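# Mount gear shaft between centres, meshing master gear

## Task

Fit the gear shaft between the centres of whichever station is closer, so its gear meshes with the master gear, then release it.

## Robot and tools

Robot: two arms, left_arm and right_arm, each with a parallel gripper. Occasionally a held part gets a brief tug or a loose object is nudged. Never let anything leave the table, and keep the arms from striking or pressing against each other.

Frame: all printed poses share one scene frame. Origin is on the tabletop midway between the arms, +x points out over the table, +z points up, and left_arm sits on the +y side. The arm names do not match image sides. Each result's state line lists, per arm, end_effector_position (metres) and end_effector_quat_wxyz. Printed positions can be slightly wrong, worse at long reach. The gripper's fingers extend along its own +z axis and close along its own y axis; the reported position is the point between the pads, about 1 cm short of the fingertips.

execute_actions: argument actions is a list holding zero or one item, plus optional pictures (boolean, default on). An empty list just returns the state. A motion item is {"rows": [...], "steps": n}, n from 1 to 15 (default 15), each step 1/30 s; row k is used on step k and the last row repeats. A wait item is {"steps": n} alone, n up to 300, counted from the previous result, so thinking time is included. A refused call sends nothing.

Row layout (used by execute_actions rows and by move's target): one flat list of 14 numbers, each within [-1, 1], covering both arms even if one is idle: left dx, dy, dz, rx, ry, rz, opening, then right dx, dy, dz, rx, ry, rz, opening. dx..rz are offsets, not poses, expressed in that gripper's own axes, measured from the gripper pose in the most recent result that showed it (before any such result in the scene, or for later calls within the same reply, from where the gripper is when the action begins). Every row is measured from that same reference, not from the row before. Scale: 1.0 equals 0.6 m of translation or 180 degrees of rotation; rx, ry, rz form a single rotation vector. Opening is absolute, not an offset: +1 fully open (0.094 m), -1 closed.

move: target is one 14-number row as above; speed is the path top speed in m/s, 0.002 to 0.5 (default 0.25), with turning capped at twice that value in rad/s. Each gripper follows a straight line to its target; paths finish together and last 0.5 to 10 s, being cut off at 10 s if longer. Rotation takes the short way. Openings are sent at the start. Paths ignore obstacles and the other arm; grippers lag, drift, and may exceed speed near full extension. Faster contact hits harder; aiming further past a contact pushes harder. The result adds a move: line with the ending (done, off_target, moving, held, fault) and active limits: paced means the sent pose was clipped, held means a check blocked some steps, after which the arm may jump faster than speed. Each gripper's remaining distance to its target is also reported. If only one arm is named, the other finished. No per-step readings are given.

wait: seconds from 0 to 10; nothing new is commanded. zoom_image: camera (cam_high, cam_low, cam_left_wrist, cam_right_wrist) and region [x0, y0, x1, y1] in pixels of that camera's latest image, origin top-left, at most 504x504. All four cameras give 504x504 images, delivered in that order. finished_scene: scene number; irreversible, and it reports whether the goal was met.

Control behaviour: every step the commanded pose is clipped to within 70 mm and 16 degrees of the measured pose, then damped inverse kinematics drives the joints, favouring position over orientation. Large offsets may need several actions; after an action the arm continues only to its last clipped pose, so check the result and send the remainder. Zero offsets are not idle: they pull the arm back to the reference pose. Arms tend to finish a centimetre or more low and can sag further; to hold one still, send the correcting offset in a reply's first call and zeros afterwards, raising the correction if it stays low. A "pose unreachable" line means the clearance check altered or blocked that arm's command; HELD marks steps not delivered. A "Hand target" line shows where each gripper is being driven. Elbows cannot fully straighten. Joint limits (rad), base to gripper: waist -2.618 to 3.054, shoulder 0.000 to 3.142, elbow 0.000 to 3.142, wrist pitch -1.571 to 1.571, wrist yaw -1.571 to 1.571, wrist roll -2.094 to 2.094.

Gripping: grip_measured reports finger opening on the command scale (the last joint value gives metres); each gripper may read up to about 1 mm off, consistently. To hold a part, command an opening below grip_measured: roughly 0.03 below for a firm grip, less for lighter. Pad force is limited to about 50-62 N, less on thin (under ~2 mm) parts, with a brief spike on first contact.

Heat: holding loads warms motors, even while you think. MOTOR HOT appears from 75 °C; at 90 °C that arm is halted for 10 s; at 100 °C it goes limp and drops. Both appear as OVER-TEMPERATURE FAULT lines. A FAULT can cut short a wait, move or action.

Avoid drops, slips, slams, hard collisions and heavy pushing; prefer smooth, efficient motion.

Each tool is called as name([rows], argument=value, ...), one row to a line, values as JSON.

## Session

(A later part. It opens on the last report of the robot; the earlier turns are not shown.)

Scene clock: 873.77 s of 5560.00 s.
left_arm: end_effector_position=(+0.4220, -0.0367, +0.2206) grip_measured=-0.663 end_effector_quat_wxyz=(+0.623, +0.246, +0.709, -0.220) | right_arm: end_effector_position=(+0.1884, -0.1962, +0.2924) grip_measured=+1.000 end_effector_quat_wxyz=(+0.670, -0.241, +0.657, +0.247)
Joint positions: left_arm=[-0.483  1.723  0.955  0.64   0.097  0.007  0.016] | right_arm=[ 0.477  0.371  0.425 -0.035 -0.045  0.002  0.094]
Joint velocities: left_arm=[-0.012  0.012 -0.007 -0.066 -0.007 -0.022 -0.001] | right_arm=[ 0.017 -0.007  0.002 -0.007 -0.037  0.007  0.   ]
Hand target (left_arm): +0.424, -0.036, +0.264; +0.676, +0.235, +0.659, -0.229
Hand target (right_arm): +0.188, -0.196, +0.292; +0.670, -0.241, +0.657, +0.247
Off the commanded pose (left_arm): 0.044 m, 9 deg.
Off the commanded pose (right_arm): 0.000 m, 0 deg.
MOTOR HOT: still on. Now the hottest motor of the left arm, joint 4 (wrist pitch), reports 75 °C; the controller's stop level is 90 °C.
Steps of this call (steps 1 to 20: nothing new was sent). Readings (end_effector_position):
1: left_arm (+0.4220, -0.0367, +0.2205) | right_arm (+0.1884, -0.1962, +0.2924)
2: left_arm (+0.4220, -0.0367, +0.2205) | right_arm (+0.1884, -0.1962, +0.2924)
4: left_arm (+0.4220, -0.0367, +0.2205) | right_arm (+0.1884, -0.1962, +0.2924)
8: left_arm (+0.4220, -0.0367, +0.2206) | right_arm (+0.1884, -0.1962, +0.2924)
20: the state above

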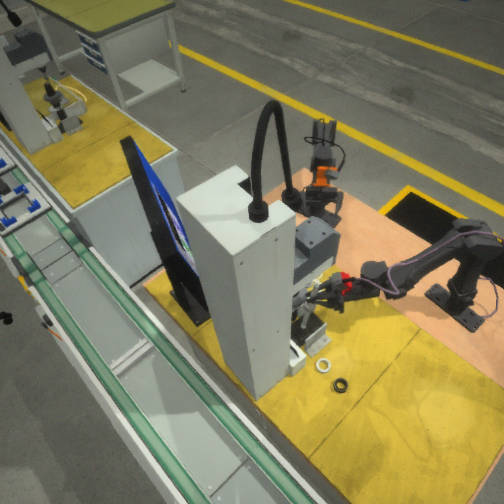

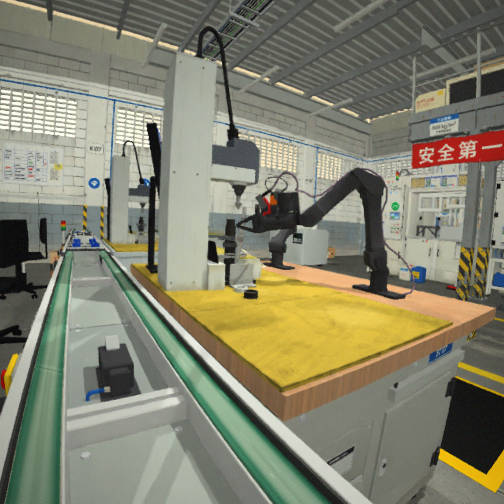

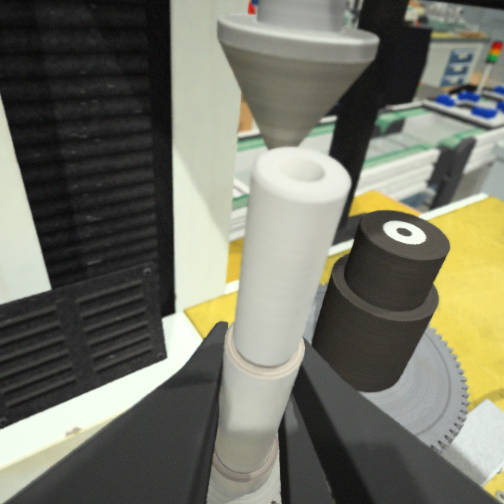

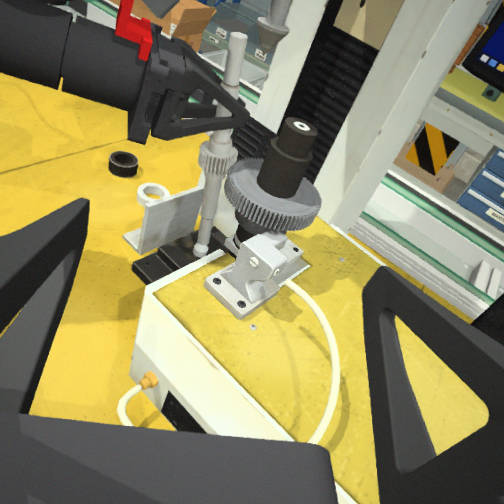

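execute_actions([
  {"rows": [[-0.069,0.0036,-0.0016,-0.0007,-0.0455,0.0065,-0.72,0,0,0,0,0,0,1],[-0.0655,0.0034,-0.0014,-0.0006,-0.043,0.006,-0.72,0,0,0,0,0,0,1],[-0.062,0.0032,-0.0012,-0.0006,-0.0405,0.0055,-0.72,0,0,0,0,0,0,1],[-0.0585,0.003,-0.001,-0.0005,-0.038,0.005,-0.72,0,0,0,0,0,0,1],[-0.055,0.0028,-0.0008,-0.0005,-0.0355,0.0045,-0.72,0,0,0,0,0,0,1],[-0.0515,0.0026,-0.0006,-0.0004,-0.033,0.004,-0.72,0,0,0,0,0,0,1],[-0.048,0.0024,-0.0004,-0.0004,-0.0305,0.0035,-0.72,0,0,0,0,0,0,1],[-0.0445,0.0022,-0.0002,-0.0003,-0.028,0.003,-0.72,0,0,0,0,0,0,1],[-0.041,0.002,0,-0.0003,-0.0255,0.0025,-0.72,0,0,0,0,0,0,1],[-0.0375,0.0018,0,-0.0002,-0.023,0.002,-0.72,0,0,0,0,0,0,1],[-0.034,0.0016,0,-0.0002,-0.0205,0.0015,-0.72,0,0,0,0,0,0,1],[-0.0305,0.0014,0,-0.0001,-0.018,0.001,-0.72,0,0,0,0,0,0,1],[-0.027,0.0012,0,0,-0.0155,0.0005,-0.72,0,0,0,0,0,0,1],[-0.0235,0.001,0,0,-0.013,0,-0.72,0,0,0,0,0,0,1],[-0.02,0.001,0,0,-0.01,0,-0.72,0,0,0,0,0,0,1]], "steps": 15},
], pictures=false)

execute_actions([
  {"steps": 20},
])

zoom_image(camera="cam_right_wrist", region=[100, 0, 340, 300])

Scene clock: 890.47 s of 5560.00 s.
left_arm: end_effector_position=(+0.4217, -0.0367, +0.2190) grip_measured=-0.663 end_effector_quat_wxyz=(+0.620, +0.247, +0.711, -0.220) | right_arm: end_effector_position=(+0.1884, -0.1962, +0.2924) grip_measured=+1.000 end_effector_quat_wxyz=(+0.670, -0.241, +0.657, +0.247)
Joint positions: left_arm=[-0.483  1.723  0.955  0.633  0.099  0.006  0.016] | right_arm=[ 0.477  0.371  0.425 -0.035 -0.045  0.002  0.094]
Joint velocities: left_arm=[-0.017 -0.002 -0.007 -0.022  0.007  0.037  0.   ] | right_arm=[-0.017 -0.002 -0.002 -0.007 -0.007 -0.022  0.   ]
Hand target (left_arm): +0.423, -0.037, +0.232; +0.633, +0.243, +0.700, -0.224
Hand target (right_arm): +0.188, -0.196, +0.292; +0.670, -0.241, +0.657, +0.247
Off the commanded pose (left_arm): 0.014 m, 2 deg.
Off the commanded pose (right_arm): 0.000 m, 0 deg.
MOTOR HOT: still on. Now the hottest motor of the left arm, joint 4 (wrist pitch), reports 75 °C; the controller's stop level is 90 °C.
Steps of this call (steps 1 to 90: nothing new was sent; then 13.20 s passed at rest; steps 91 to 105: all 15 steps of this action). Readings (end_effector_position):
91: left_arm (+0.4219, -0.0368, +0.2206) | right_arm (+0.1884, -0.1962, +0.2924)
92: left_arm (+0.4218, -0.0368, +0.2206) | right_arm (+0.1884, -0.1962, +0.2924)
94: left_arm (+0.4218, -0.0368, +0.2204) | right_arm (+0.1884, -0.1962, +0.2924)
98: left_arm (+0.4218, -0.0368, +0.2200) | right_arm (+0.1884, -0.1962, +0.2924)
105: the state above

Scene clock: 891.13 s of 5560.00 s.
left_arm: end_effector_position=(+0.4217, -0.0367, +0.2190) grip_measured=-0.663 end_effector_quat_wxyz=(+0.620, +0.247, +0.711, -0.220) | right_arm: end_effector_position=(+0.1884, -0.1962, +0.2924) grip_measured=+1.000 end_effector_quat_wxyz=(+0.670, -0.241, +0.657, +0.247)
Joint positions: left_arm=[-0.483  1.723  0.955  0.633  0.099  0.006  0.016] | right_arm=[ 0.477  0.371  0.425 -0.035 -0.045  0.002  0.094]
Joint velocities: left_arm=[-0.022 -0.002  0.002 -0.022 -0.051  0.022  0.   ] | right_arm=[-0.012 -0.002  0.002 -0.051 -0.007 -0.051  0.   ]
Hand target (left_arm): +0.423, -0.037, +0.232; +0.634, +0.243, +0.700, -0.224
Hand target (right_arm): +0.188, -0.196, +0.292; +0.670, -0.241, +0.657, +0.247
Off the commanded pose (left_arm): 0.014 m, 2 deg.
Off the commanded pose (right_arm): 0.000 m, 0 deg.
MOTOR HOT: still on. Now the hottest motor of the left arm, joint 4 (wrist pitch), reports 75 °C; the controller's stop level is 90 °C.
Steps of this call (steps 1 to 20: nothing new was sent). Readings (end_effector_position):
1: left_arm (+0.4217, -0.0367, +0.2190) | right_arm (+0.1884, -0.1962, +0.2924)
2: left_arm (+0.4217, -0.0367, +0.2190) | right_arm (+0.1884, -0.1962, +0.2924)
4: left_arm (+0.4217, -0.0367, +0.2190) | right_arm (+0.1884, -0.1962, +0.2924)
8: left_arm (+0.4217, -0.0367, +0.2190) | right_arm (+0.1884, -0.1962, +0.2924)
20: the state above

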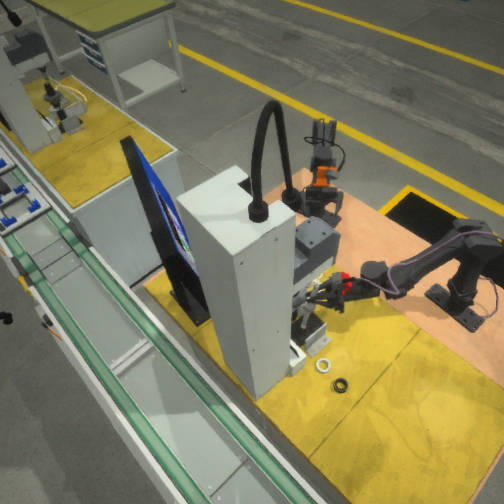

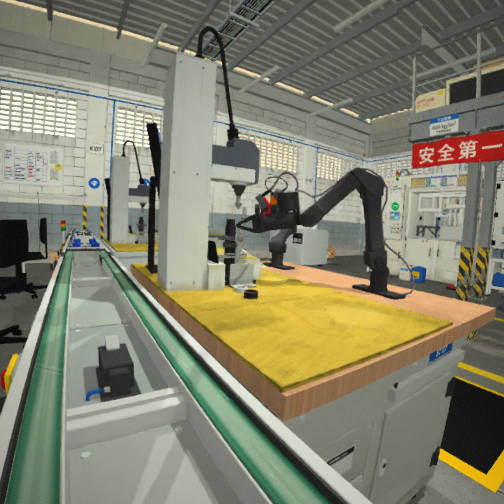

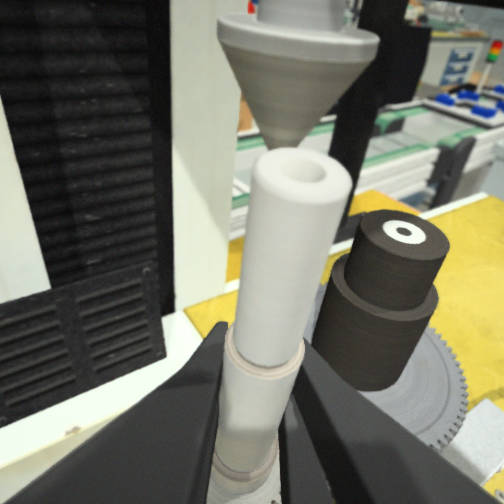

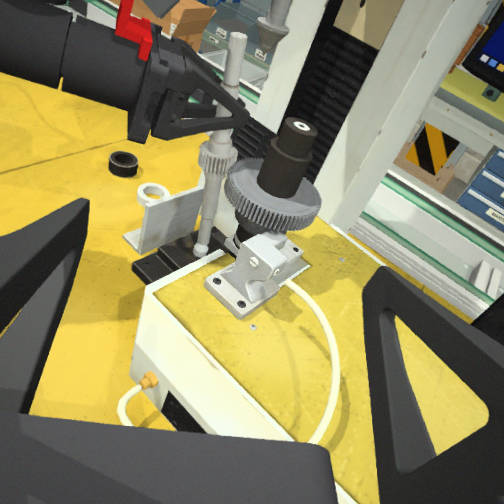

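Region (100, 0, 340, 300) of cam_right_wrist's 504x504 image, scaled by 1.680, with more detail than that image has; it fills the left 403 columns of this view, and the rest is white.

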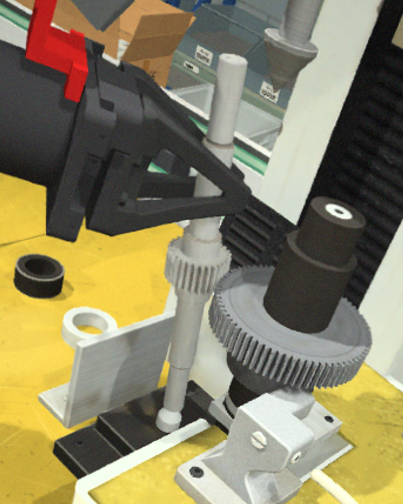

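execute_actions([
  {"rows": [[-0.0215,0.001,0.003,0,-0.01,0,-0.72,0,0,0,0,0,0,1],[-0.022,0.001,0.005,0,-0.0078,0,-0.72,0,0,0,0,0,0,1],[-0.0225,0.001,0.007,0,-0.0056,0,-0.72,0,0,0,0,0,0,1],[-0.023,0.001,0.009,0,-0.0034,0,-0.72,0,0,0,0,0,0,1],[-0.0235,0.001,0.011,0,-0.0012,0,-0.72,0,0,0,0,0,0,1],[-0.024,0.001,0.013,0,0.001,0,-0.72,0,0,0,0,0,0,1],[-0.0245,0.001,0.015,0,0.0032,0,-0.72,0,0,0,0,0,0,1],[-0.025,0.001,0.017,0,0.0054,0,-0.72,0,0,0,0,0,0,1],[-0.0255,0.001,0.019,0,0.0076,0,-0.72,0,0,0,0,0,0,1],[-0.026,0.001,0.021,0,0.0098,0,-0.72,0,0,0,0,0,0,1],[-0.0265,0.001,0.023,0,0.012,0,-0.72,0,0,0,0,0,0,1],[-0.027,0.001,0.025,0,0.0142,0,-0.72,0,0,0,0,0,0,1],[-0.0275,0.001,0.027,0,0.0164,0,-0.72,0,0,0,0,0,0,1]], "steps": 15},
], pictures=false)

execute_actions([
  {"steps": 20},
])

zoom_image(camera="cam_right_wrist", region=[100, 0, 340, 300])

Scene clock: 924.40 s of 5560.00 s.
left_arm: end_effector_position=(+0.4307, -0.0399, +0.2180) grip_measured=-0.664 end_effector_quat_wxyz=(+0.591, +0.245, +0.739, -0.211) | right_arm: end_effector_position=(+0.1884, -0.1962, +0.2924) grip_measured=+1.000 end_effector_quat_wxyz=(+0.670, -0.241, +0.657, +0.247)
Joint positions: left_arm=[-0.483  1.733  1.05   0.468  0.086 -0.004  0.016] | right_arm=[ 0.477  0.371  0.425 -0.035 -0.045  0.002  0.094]
Joint velocities: left_arm=[ 0.017  0.002  0.125 -0.256 -0.154 -0.095 -0.002] | right_arm=[-0.007 -0.012 -0.022 -0.095 -0.051 -0.037  0.   ]
Hand target (left_arm): +0.435, -0.047, +0.233; +0.602, +0.252, +0.727, -0.213
Hand target (right_arm): +0.188, -0.196, +0.292; +0.670, -0.241, +0.657, +0.247
Off the commanded pose (left_arm): 0.018 m, 2 deg.
Off the commanded pose (right_arm): 0.000 m, 0 deg.
MOTOR HOT: cleared. Now the hottest motor of the left arm, joint 4 (wrist pitch), reports 68 °C.
Steps of this call (steps 1 to 90: nothing new was sent; then 29.77 s passed at rest; steps 91 to 105: all 15 steps of this action). Readings (end_effector_position):
91: left_arm (+0.4216, -0.0367, +0.2189) | right_arm (+0.1884, -0.1962, +0.2924)
92: left_arm (+0.4216, -0.0367, +0.2186) | right_arm (+0.1884, -0.1962, +0.2924)
94: left_arm (+0.4223, -0.0371, +0.2192) | right_arm (+0.1884, -0.1962, +0.2924)
98: left_arm (+0.4253, -0.0391, +0.2192) | right_arm (+0.1884, -0.1962, +0.2924)
105: the state above

Scene clock: 925.07 s of 5560.00 s.
left_arm: end_effector_position=(+0.4329, -0.0384, +0.2185) grip_measured=-0.664 end_effector_quat_wxyz=(+0.587, +0.237, +0.745, -0.210) | right_arm: end_effector_position=(+0.1884, -0.1962, +0.2924) grip_measured=+1.000 end_effector_quat_wxyz=(+0.670, -0.241, +0.657, +0.247)
Joint positions: left_arm=[-0.481  1.733  1.064  0.444  0.076 -0.019  0.016] | right_arm=[ 0.477  0.371  0.425 -0.035 -0.045  0.002  0.094]
Joint velocities: left_arm=[-0.017 -0.007 -0.012 -0.037  0.037 -0.037  0.001] | right_arm=[-0.002  0.007  0.007  0.051 -0.022  0.051  0.   ]
Hand target (left_arm): +0.435, -0.047, +0.233; +0.602, +0.252, +0.727, -0.213
Hand target (right_arm): +0.188, -0.196, +0.292; +0.670, -0.241, +0.657, +0.247
Off the commanded pose (left_arm): 0.018 m, 3 deg.
Off the commanded pose (right_arm): 0.000 m, 0 deg.
Steps of this call (steps 1 to 20: nothing new was sent). Readings (end_effector_position):
1: left_arm (+0.4315, -0.0393, +0.2181) | right_arm (+0.1884, -0.1962, +0.2924)
2: left_arm (+0.4321, -0.0387, +0.2184) | right_arm (+0.1884, -0.1962, +0.2924)
4: left_arm (+0.4326, -0.0385, +0.2186) | right_arm (+0.1884, -0.1962, +0.2924)
8: left_arm (+0.4329, -0.0384, +0.2186) | right_arm (+0.1884, -0.1962, +0.2924)
20: the state above

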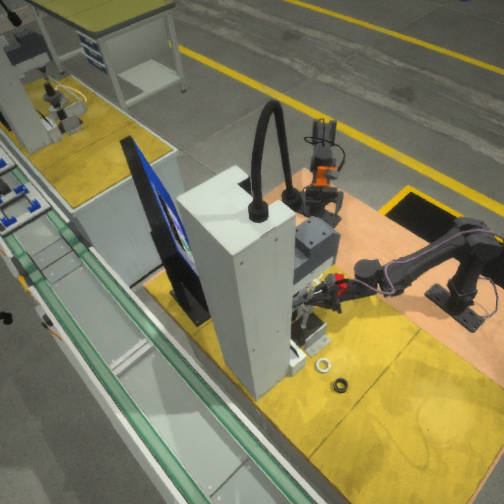

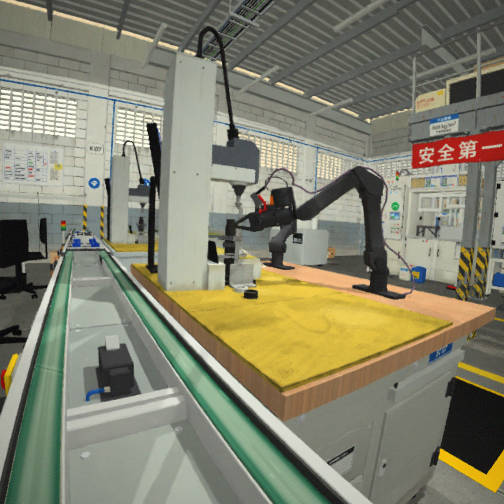

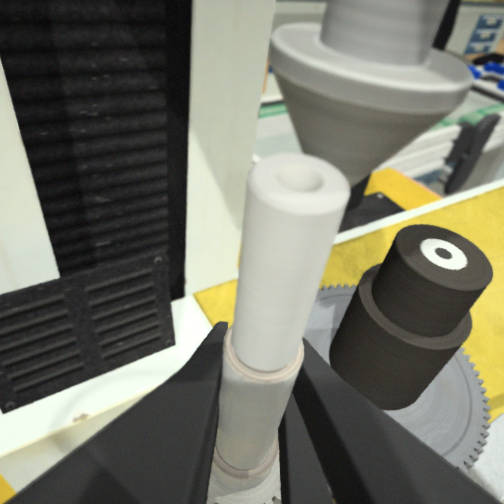

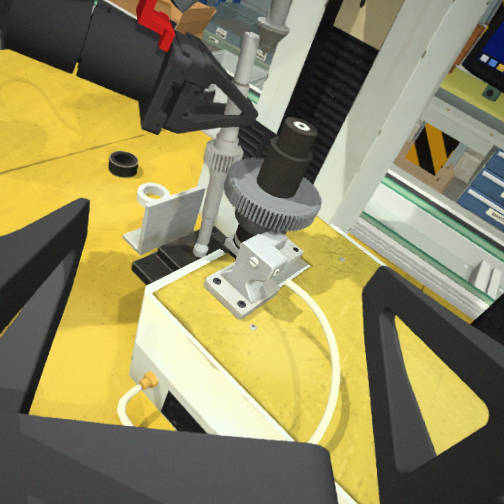

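Region (100, 0, 340, 300) of cam_right_wrist's 504x504 image, scaled by 1.680, with more detail than that image has; it fills the left 403 columns of this view, and the rest is white.

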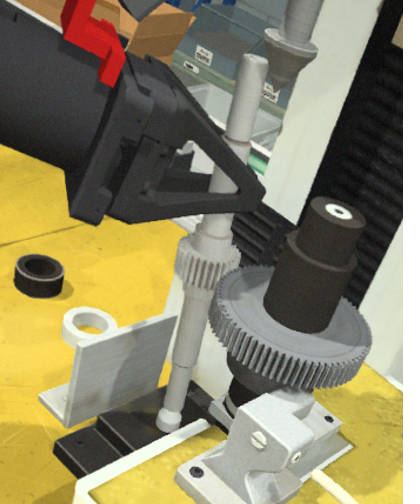

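move(target=[-0.02,0.0265,-0.002,0,-0.008,-0.029,-0.72, 0.0193,-0.1317,0.3505,-0.1079,-0.1044,0.018,0.17], speed=0.1)

Scene clock: 988.33 s of 5560.00 s.
left_arm: end_effector_position=(+0.4394, -0.0280, +0.2182) grip_measured=-0.664 end_effector_quat_wxyz=(+0.577, +0.204, +0.755, -0.233) | right_arm: end_effector_position=(+0.3938, -0.1196, +0.2722) grip_measured=+0.171 end_effector_quat_wxyz=(+0.704, -0.291, +0.505, +0.404)
Joint positions: left_arm=[-0.45   1.733  1.064  0.442  0.103 -0.097  0.016] | right_arm=[ 0.113  1.885  0.828  1.489 -0.702  0.287  0.055]
Joint velocities: left_arm=[-0.017 -0.012 -0.007  0.066 -0.037 -0.007  0.001] | right_arm=[-0.007  0.012  0.002  0.022 -0.022  0.007 -0.   ]
Hand target (left_arm): +0.444, -0.026, +0.230; +0.586, +0.200, +0.748, -0.240
Hand target (right_arm): +0.397, -0.122, +0.281; +0.712, -0.290, +0.495, +0.404
Off the commanded pose (left_arm): 0.013 m, 2 deg.
Off the commanded pose (right_arm): 0.014 m, 1 deg.
After step 90, 57.30 s passed at rest.
move: off_target (left_arm, right_arm)

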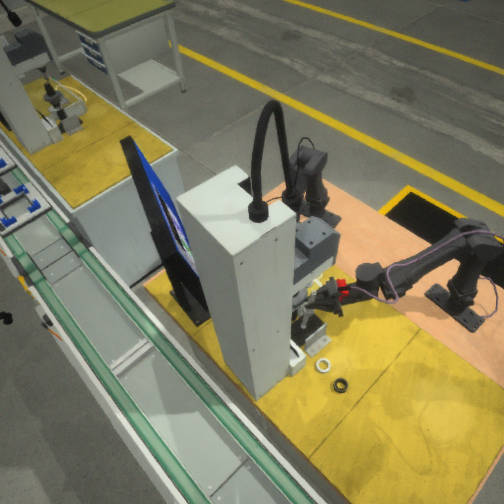

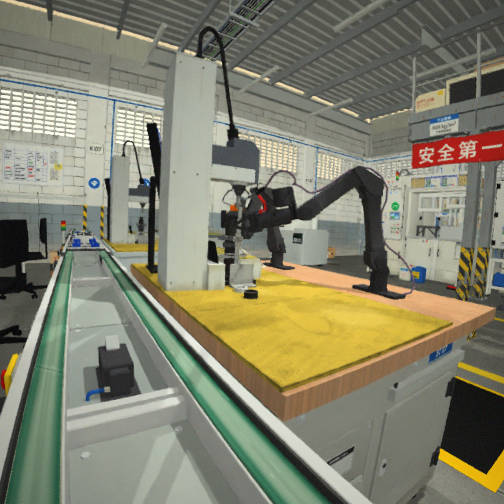

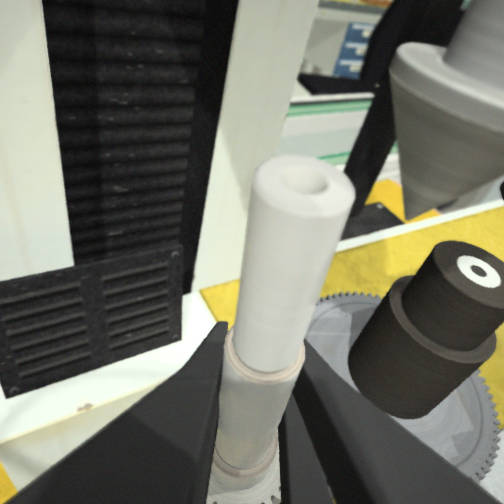

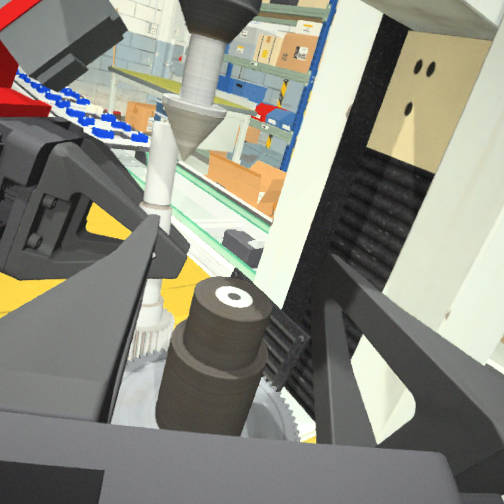

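move(target=[-0.02,0.02,0.01,0,0.002,-0.02,-0.72, -0.0102,0.0417,0.0738,-0.042,0.033,0.0142,0.17], speed=0.05)

Scene clock: 1019.53 s of 5560.00 s.
left_arm: end_effector_position=(+0.4488, -0.0235, +0.2167) grip_measured=-0.664 end_effector_quat_wxyz=(+0.561, +0.183, +0.769, -0.245) | right_arm: end_effector_position=(+0.3962, -0.0790, +0.2834) grip_measured=+0.171 end_effector_quat_wxyz=(+0.653, -0.337, +0.522, +0.433)
Joint positions: left_arm=[-0.428  1.752  1.107  0.391  0.121 -0.147  0.016] | right_arm=[ 0.171  1.86   0.978  1.207 -0.78   0.245  0.055]
Joint velocities: left_arm=[ 0.007 -0.002 -0.022  0.022 -0.051 -0.007  0.   ] | right_arm=[ 0.022 -0.012 -0.002  0.022 -0.037 -0.022 -0.001]
Hand target (left_arm): +0.454, -0.022, +0.227; +0.567, +0.181, +0.763, -0.251
Hand target (right_arm): +0.393, -0.073, +0.292; +0.648, -0.345, +0.518, +0.438
Off the commanded pose (left_arm): 0.012 m, 1 deg.
Off the commanded pose (right_arm): 0.012 m, 1 deg.
After step 90, 26.20 s passed at rest.
move: off_target (left_arm, right_arm)

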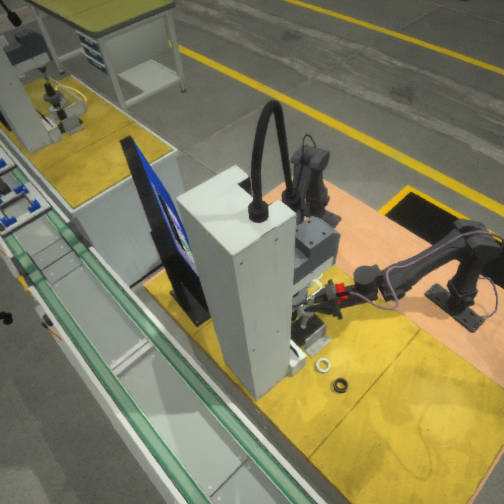

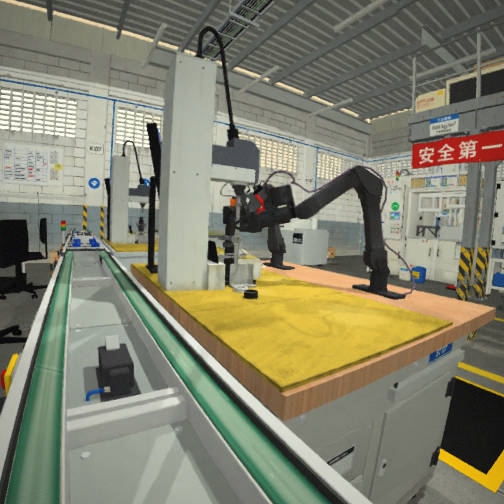

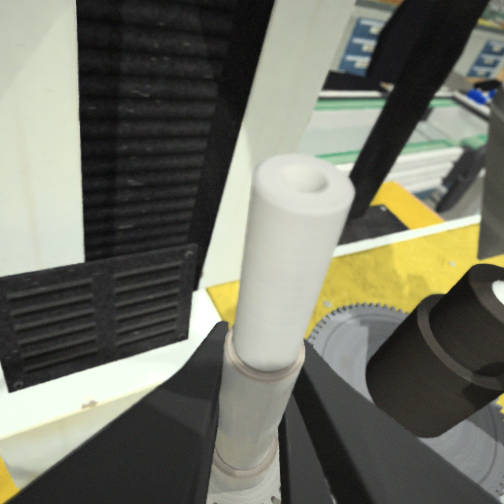

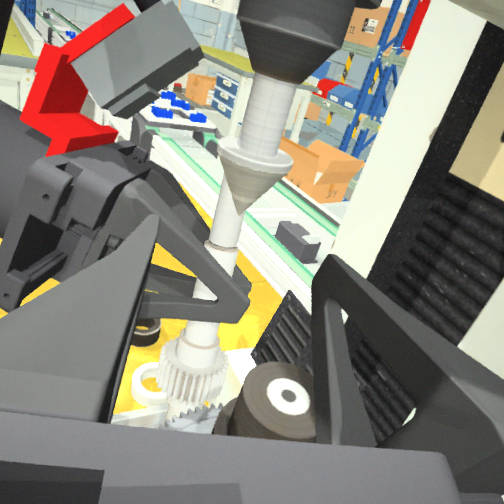

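move(target=[-0.018,0.004,0.004,0,-0.006,-0.004,-0.72, -0.006,0.013,0.073,0,0,0,0.17], speed=0.04)

Scene clock: 1033.07 s of 5560.00 s.
left_arm: end_effector_position=(+0.4490, -0.0232, +0.2166) grip_measured=-0.664 end_effector_quat_wxyz=(+0.561, +0.181, +0.769, -0.245) | right_arm: end_effector_position=(+0.4006, -0.0436, +0.3024) grip_measured=+0.171 end_effector_quat_wxyz=(+0.661, -0.339, +0.510, +0.433)
Joint positions: left_arm=[-0.428  1.752  1.107  0.391  0.119 -0.15   0.016] | right_arm=[ 0.253  1.892  1.091  1.134 -0.704  0.213  0.055]
Joint velocities: left_arm=[ 0.002  0.002  0.017 -0.022 -0.037  0.11   0.   ] | right_arm=[-0.002 -0.012 -0.002 -0.051 -0.037 -0.066  0.   ]
Hand target (left_arm): +0.455, -0.023, +0.226; +0.567, +0.176, +0.765, -0.250
Hand target (right_arm): +0.406, -0.038, +0.297; +0.653, -0.337, +0.522, +0.434
Off the commanded pose (left_arm): 0.011 m, 1 deg.
Off the commanded pose (right_arm): 0.010 m, 2 deg.
After step 90, 9.13 s passed at rest.
move: off_target (left_arm)

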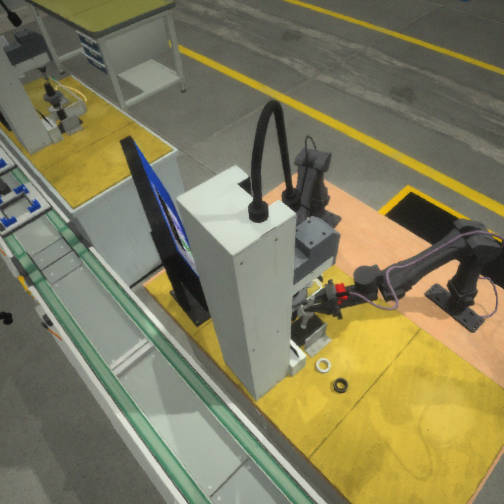

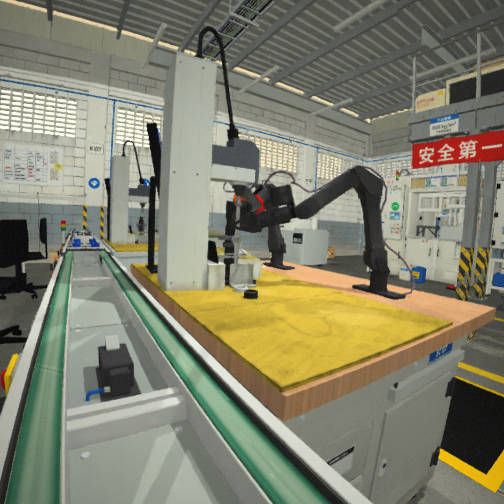

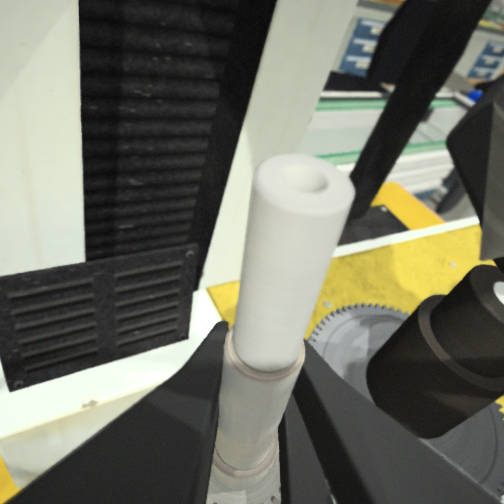

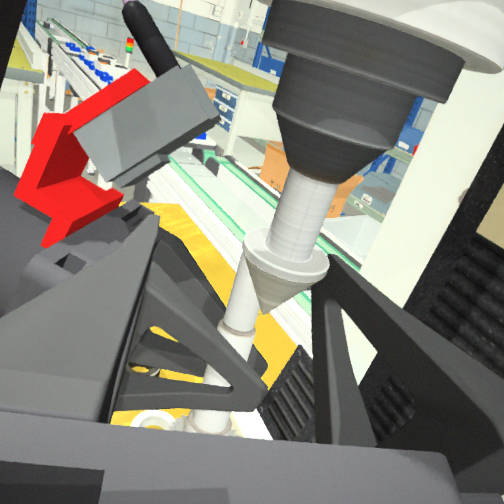

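zoom_image(camera="cam_low", region=[200, 150, 300, 260])

Region (200, 150, 300, 260) of cam_low's 504x504 image, scaled by 4.582, with more detail than that image has; it fills the left 458 columns of this view, and the rest is white.

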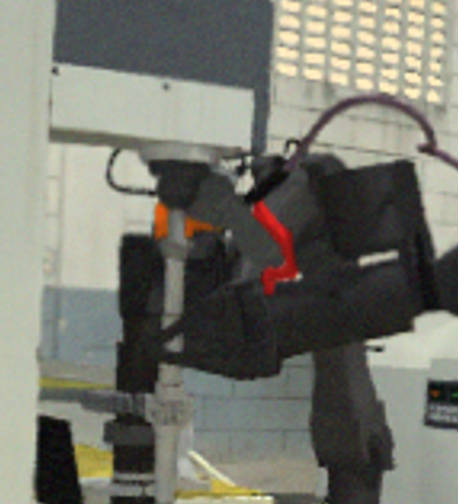

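move(target=[-0.018,0.003,0.003,0,-0.006,-0.003,-0.72, 0,-0.027,-0.005,0,0,0,0.17], speed=0.03)

Scene clock: 1044.03 s of 5560.00 s.
left_arm: end_effector_position=(+0.4491, -0.0231, +0.2166) grip_measured=-0.664 end_effector_quat_wxyz=(+0.561, +0.180, +0.770, -0.245) | right_arm: end_effector_position=(+0.4086, -0.0523, +0.3013) grip_measured=+0.171 end_effector_quat_wxyz=(+0.664, -0.342, +0.508, +0.429)
Joint positions: left_arm=[-0.428  1.752  1.107  0.391  0.118 -0.151  0.016] | right_arm=[ 0.224  1.909  1.106  1.145 -0.731  0.214  0.055]
Joint velocities: left_arm=[ 0.022 -0.007 -0.017 -0.007  0.051  0.037  0.001] | right_arm=[ 0.002 -0.027  0.022  0.037 -0.007  0.051 -0.   ]
Hand target (left_arm): +0.454, -0.023, +0.226; +0.567, +0.175, +0.765, -0.250
Hand target (right_arm): +0.414, -0.053, +0.301; +0.661, -0.340, +0.510, +0.433
Off the commanded pose (left_arm): 0.011 m, 1 deg.
Off the commanded pose (right_arm): 0.006 m, 1 deg.
After step 90, 7.13 s passed at rest.
move: off_target (left_arm)

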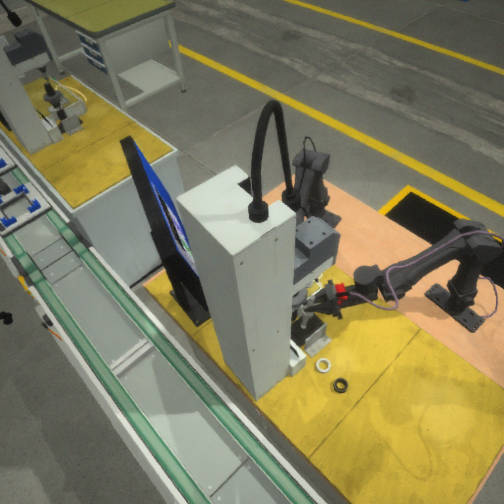

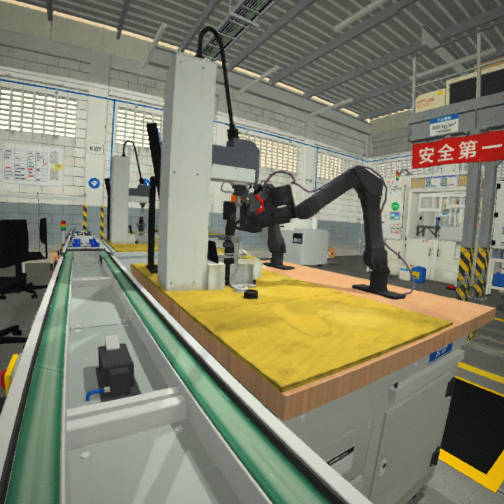

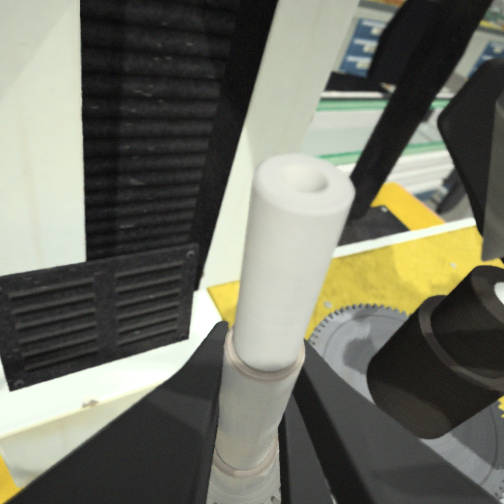

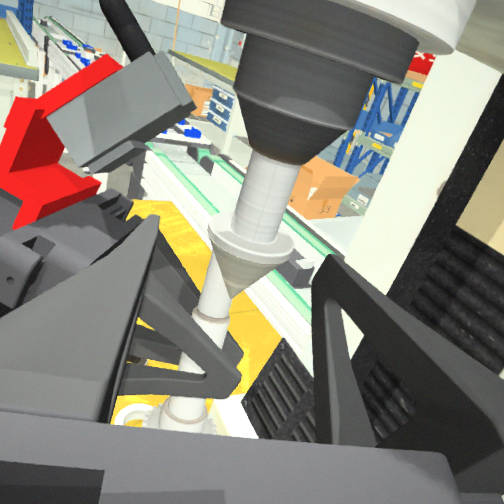

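move(target=[-0.018,0.003,0.003,0,-0.006,-0.003,-0.72, 0.018,-0.005,0.03,0,0,0,0.17], speed=0.03)

Scene clock: 1050.33 s of 5560.00 s.
left_arm: end_effector_position=(+0.4492, -0.0229, +0.2166) grip_measured=-0.664 end_effector_quat_wxyz=(+0.561, +0.180, +0.770, -0.245) | right_arm: end_effector_position=(+0.4146, -0.0430, +0.3051) grip_measured=+0.171 end_effector_quat_wxyz=(+0.675, -0.343, +0.496, +0.425)
Joint positions: left_arm=[-0.428  1.752  1.107  0.391  0.117 -0.153  0.016] | right_arm=[ 0.242  1.948  1.153  1.162 -0.71   0.203  0.055]
Joint velocities: left_arm=[-0.002 -0.012 -0.007 -0.051  0.007  0.007  0.   ] | right_arm=[-0.012 -0.012 -0.017 -0.051  0.022 -0.007 -0.001]
Hand target (left_arm): +0.454, -0.023, +0.226; +0.567, +0.175, +0.765, -0.250
Hand target (right_arm): +0.419, -0.035, +0.295; +0.664, -0.342, +0.508, +0.429
Off the commanded pose (left_arm): 0.011 m, 1 deg.
Off the commanded pose (right_arm): 0.014 m, 2 deg.
After step 90, 2.33 s passed at rest.
move: off_target (left_arm, right_arm)

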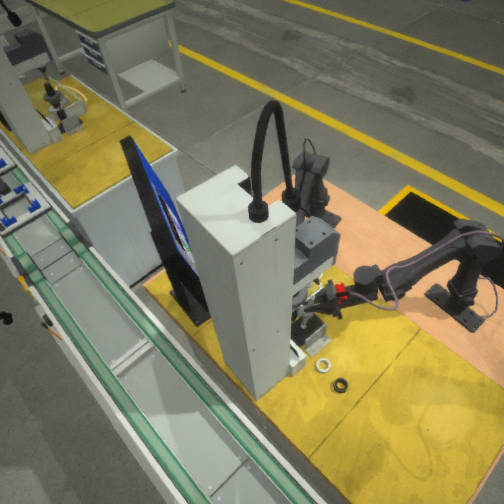

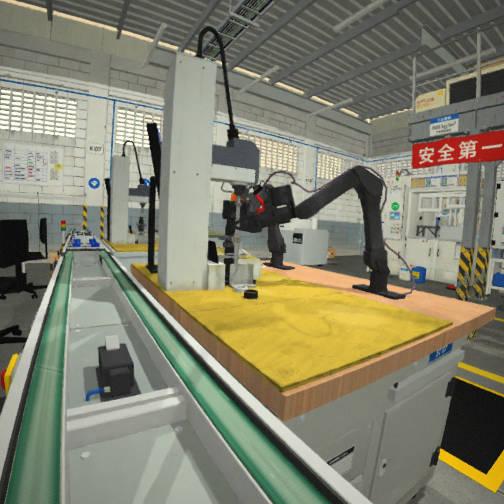

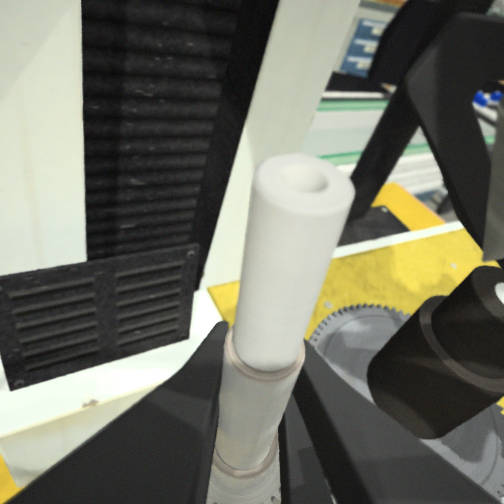

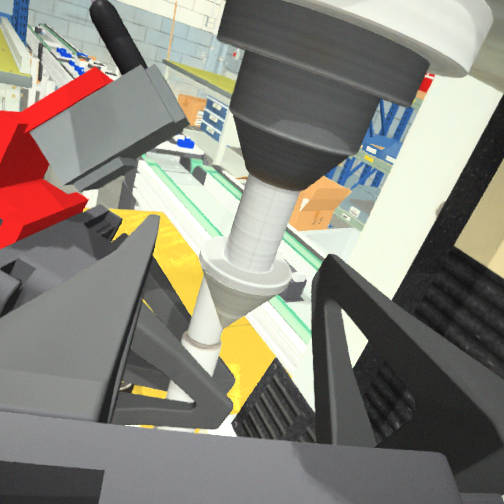

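zoom_image(camera="cam_high", region=[270, 180, 370, 320])

zoom_image(camera="cam_low", region=[205, 165, 275, 245])

Region (270, 180, 370, 320) of cam_high's 504x504 image, scaled by 3.600, with more detail than that image has; it fills the left 360 columns of this view, and the rest is white.

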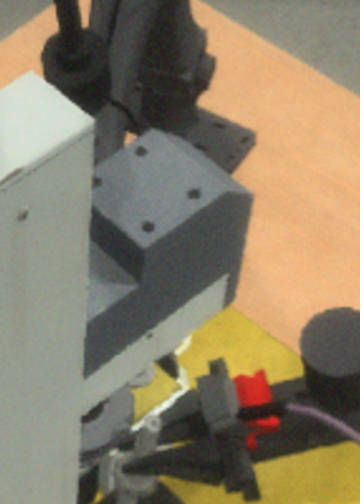

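Region (205, 165, 275, 245) of cam_low's 504x504 image, scaled by 6.300, with more detail than that image has; it fills the left 441 columns of this view, and the rest is white.

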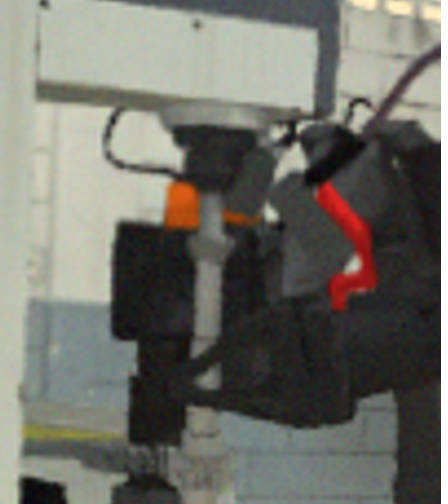

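move(target=[-0.018,0.003,0.003,0,-0.006,-0.003,-0.72, 0.008,0,0.008,0,0.055,0,0.17], speed=0.03)

Scene clock: 1093.40 s of 5560.00 s.
left_arm: end_effector_position=(+0.4493, -0.0227, +0.2165) grip_measured=-0.664 end_effector_quat_wxyz=(+0.561, +0.179, +0.770, -0.245) | right_arm: end_effector_position=(+0.4183, -0.0385, +0.2925) grip_measured=+0.171 end_effector_quat_wxyz=(+0.630, -0.376, +0.552, +0.396)
Joint positions: left_arm=[-0.428  1.752  1.107  0.39   0.116 -0.154  0.016] | right_arm=[ 0.242  1.876  1.196  0.825 -0.73   0.06   0.055]
Joint velocities: left_arm=[ 0.007 -0.002 -0.017  0.037  0.007  0.022 -0.001] | right_arm=[-0.017  0.007 -0.007 -0.022 -0.007 -0.037  0.   ]
Hand target (left_arm): +0.455, -0.022, +0.226; +0.567, +0.174, +0.765, -0.250
Hand target (right_arm): +0.417, -0.037, +0.302; +0.629, -0.379, +0.552, +0.395
Off the commanded pose (left_arm): 0.011 m, 1 deg.
Off the commanded pose (right_arm): 0.009 m, 0 deg.
After step 90, 36.97 s passed at rest.
move: off_target (left_arm)

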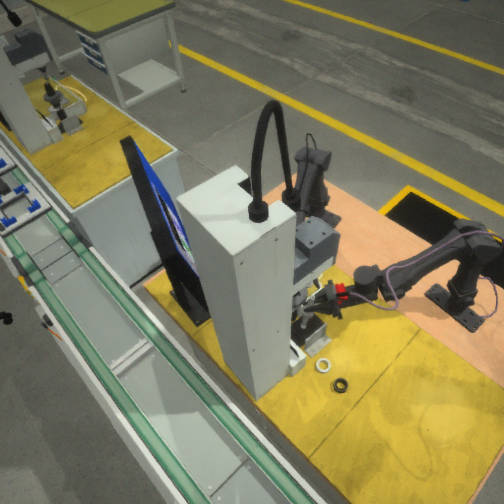

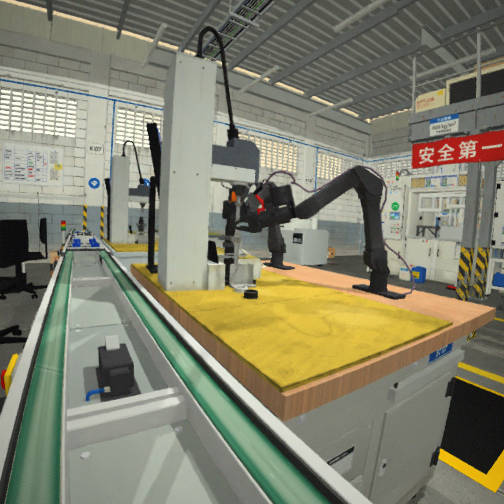

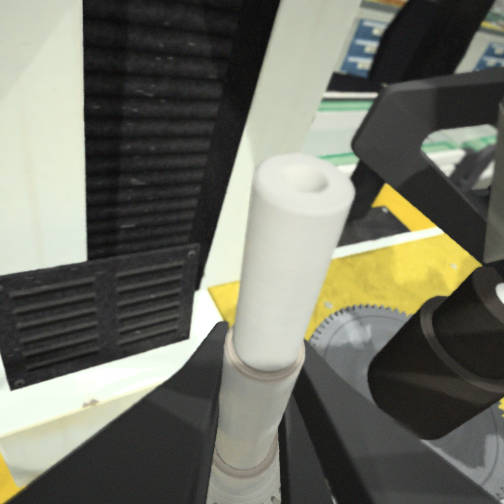

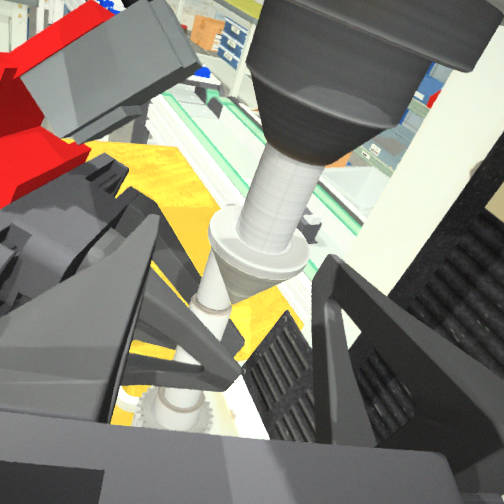

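move(target=[-0.018,0.003,0.003,0,-0.006,-0.003,-0.72, -0.024,-0.007,-0.003,0,0,0,-0.2], speed=0.02)

Scene clock: 1104.13 s of 5560.00 s.
left_arm: end_effector_position=(+0.4494, -0.0226, +0.2165) grip_measured=-0.664 end_effector_quat_wxyz=(+0.561, +0.178, +0.770, -0.245) | right_arm: end_effector_position=(+0.4181, -0.0391, +0.2920) grip_measured=-0.199 end_effector_quat_wxyz=(+0.629, -0.378, +0.552, +0.396)
Joint positions: left_arm=[-0.428  1.752  1.107  0.39   0.115 -0.155  0.016] | right_arm=[ 0.239  1.876  1.197  0.821 -0.738  0.057  0.038]
Joint velocities: left_arm=[ 0.012  0.012 -0.012  0.037  0.051 -0.022  0.002] | right_arm=[-0.002  0.012  0.007 -0.022 -0.051 -0.037 -0.   ]
Hand target (left_arm): +0.455, -0.022, +0.226; +0.567, +0.173, +0.766, -0.250
Hand target (right_arm): +0.420, -0.043, +0.307; +0.631, -0.376, +0.552, +0.396
Off the commanded pose (left_arm): 0.011 m, 1 deg.
Off the commanded pose (right_arm): 0.015 m, 0 deg.
After step 90, 6.73 s passed at rest.
move: off_target (left_arm, right_arm)

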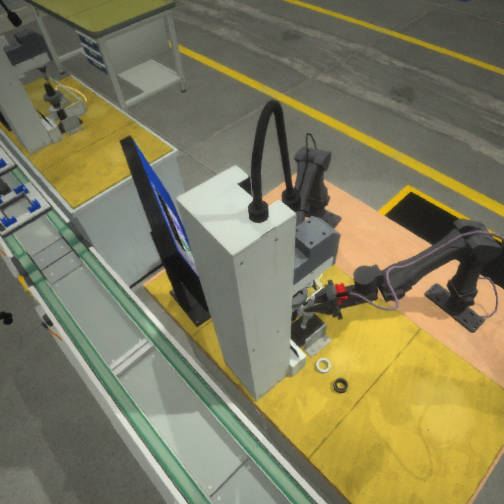

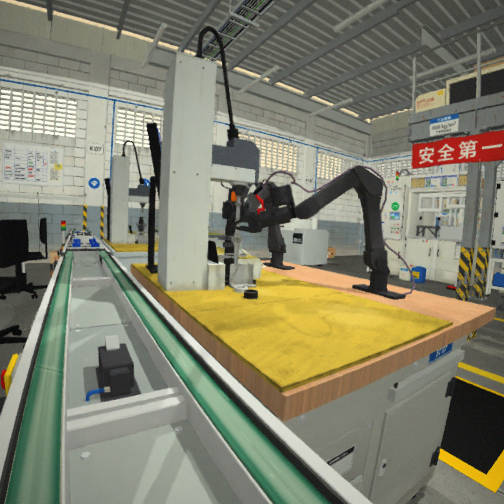

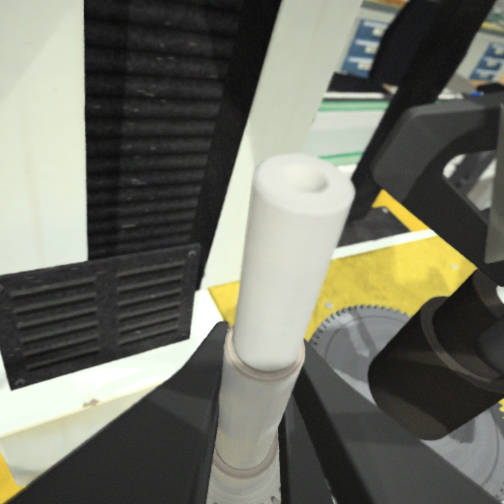

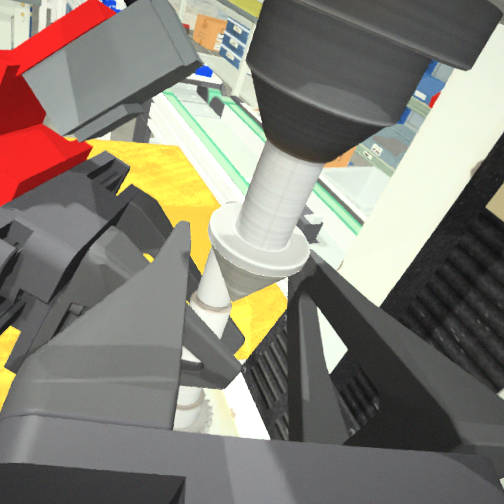

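move(target=[-0.018,0.003,0.003,0,-0.006,-0.003,-0.72, -0.02,-0.01,0,0,0,0,-0.5], speed=0.02)

Scene clock: 1110.47 s of 5560.00 s.
left_arm: end_effector_position=(+0.4496, -0.0224, +0.2165) grip_measured=-0.664 end_effector_quat_wxyz=(+0.561, +0.177, +0.771, -0.245) | right_arm: end_effector_position=(+0.4176, -0.0385, +0.2917) grip_measured=-0.499 end_effector_quat_wxyz=(+0.622, -0.382, +0.554, +0.400)
Joint positions: left_arm=[-0.428  1.752  1.107  0.39   0.113 -0.157  0.016] | right_arm=[ 0.236  1.876  1.207  0.798 -0.753  0.057  0.024]
Joint velocities: left_arm=[ 0.007 -0.007 -0.002 -0.037 -0.022 -0.022 -0.001] | right_arm=[ 0.002  0.002  0.002 -0.066 -0.007  0.007  0.   ]
Hand target (left_arm): +0.455, -0.022, +0.226; +0.567, +0.172, +0.766, -0.250
Hand target (right_arm): +0.423, -0.043, +0.304; +0.629, -0.378, +0.552, +0.396
Off the commanded pose (left_arm): 0.011 m, 1 deg.
Off the commanded pose (right_arm): 0.014 m, 1 deg.
After step 90, 2.43 s passed at rest.
move: off_target (left_arm, right_arm)

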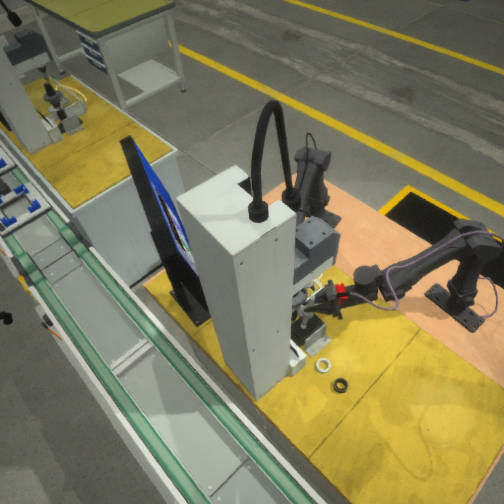

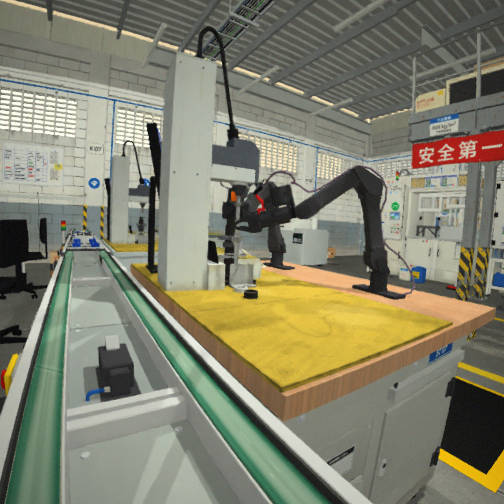

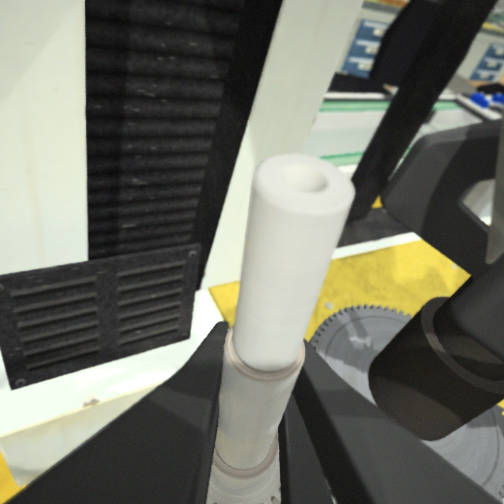

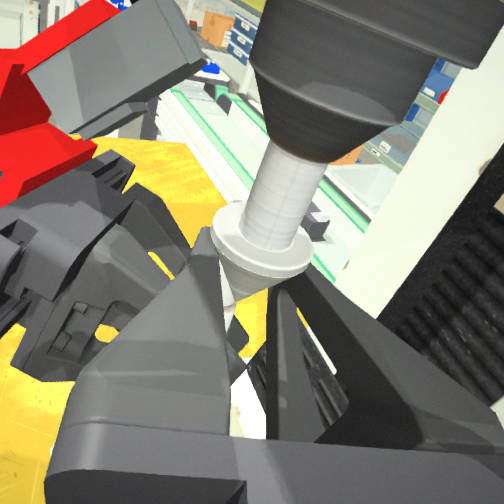

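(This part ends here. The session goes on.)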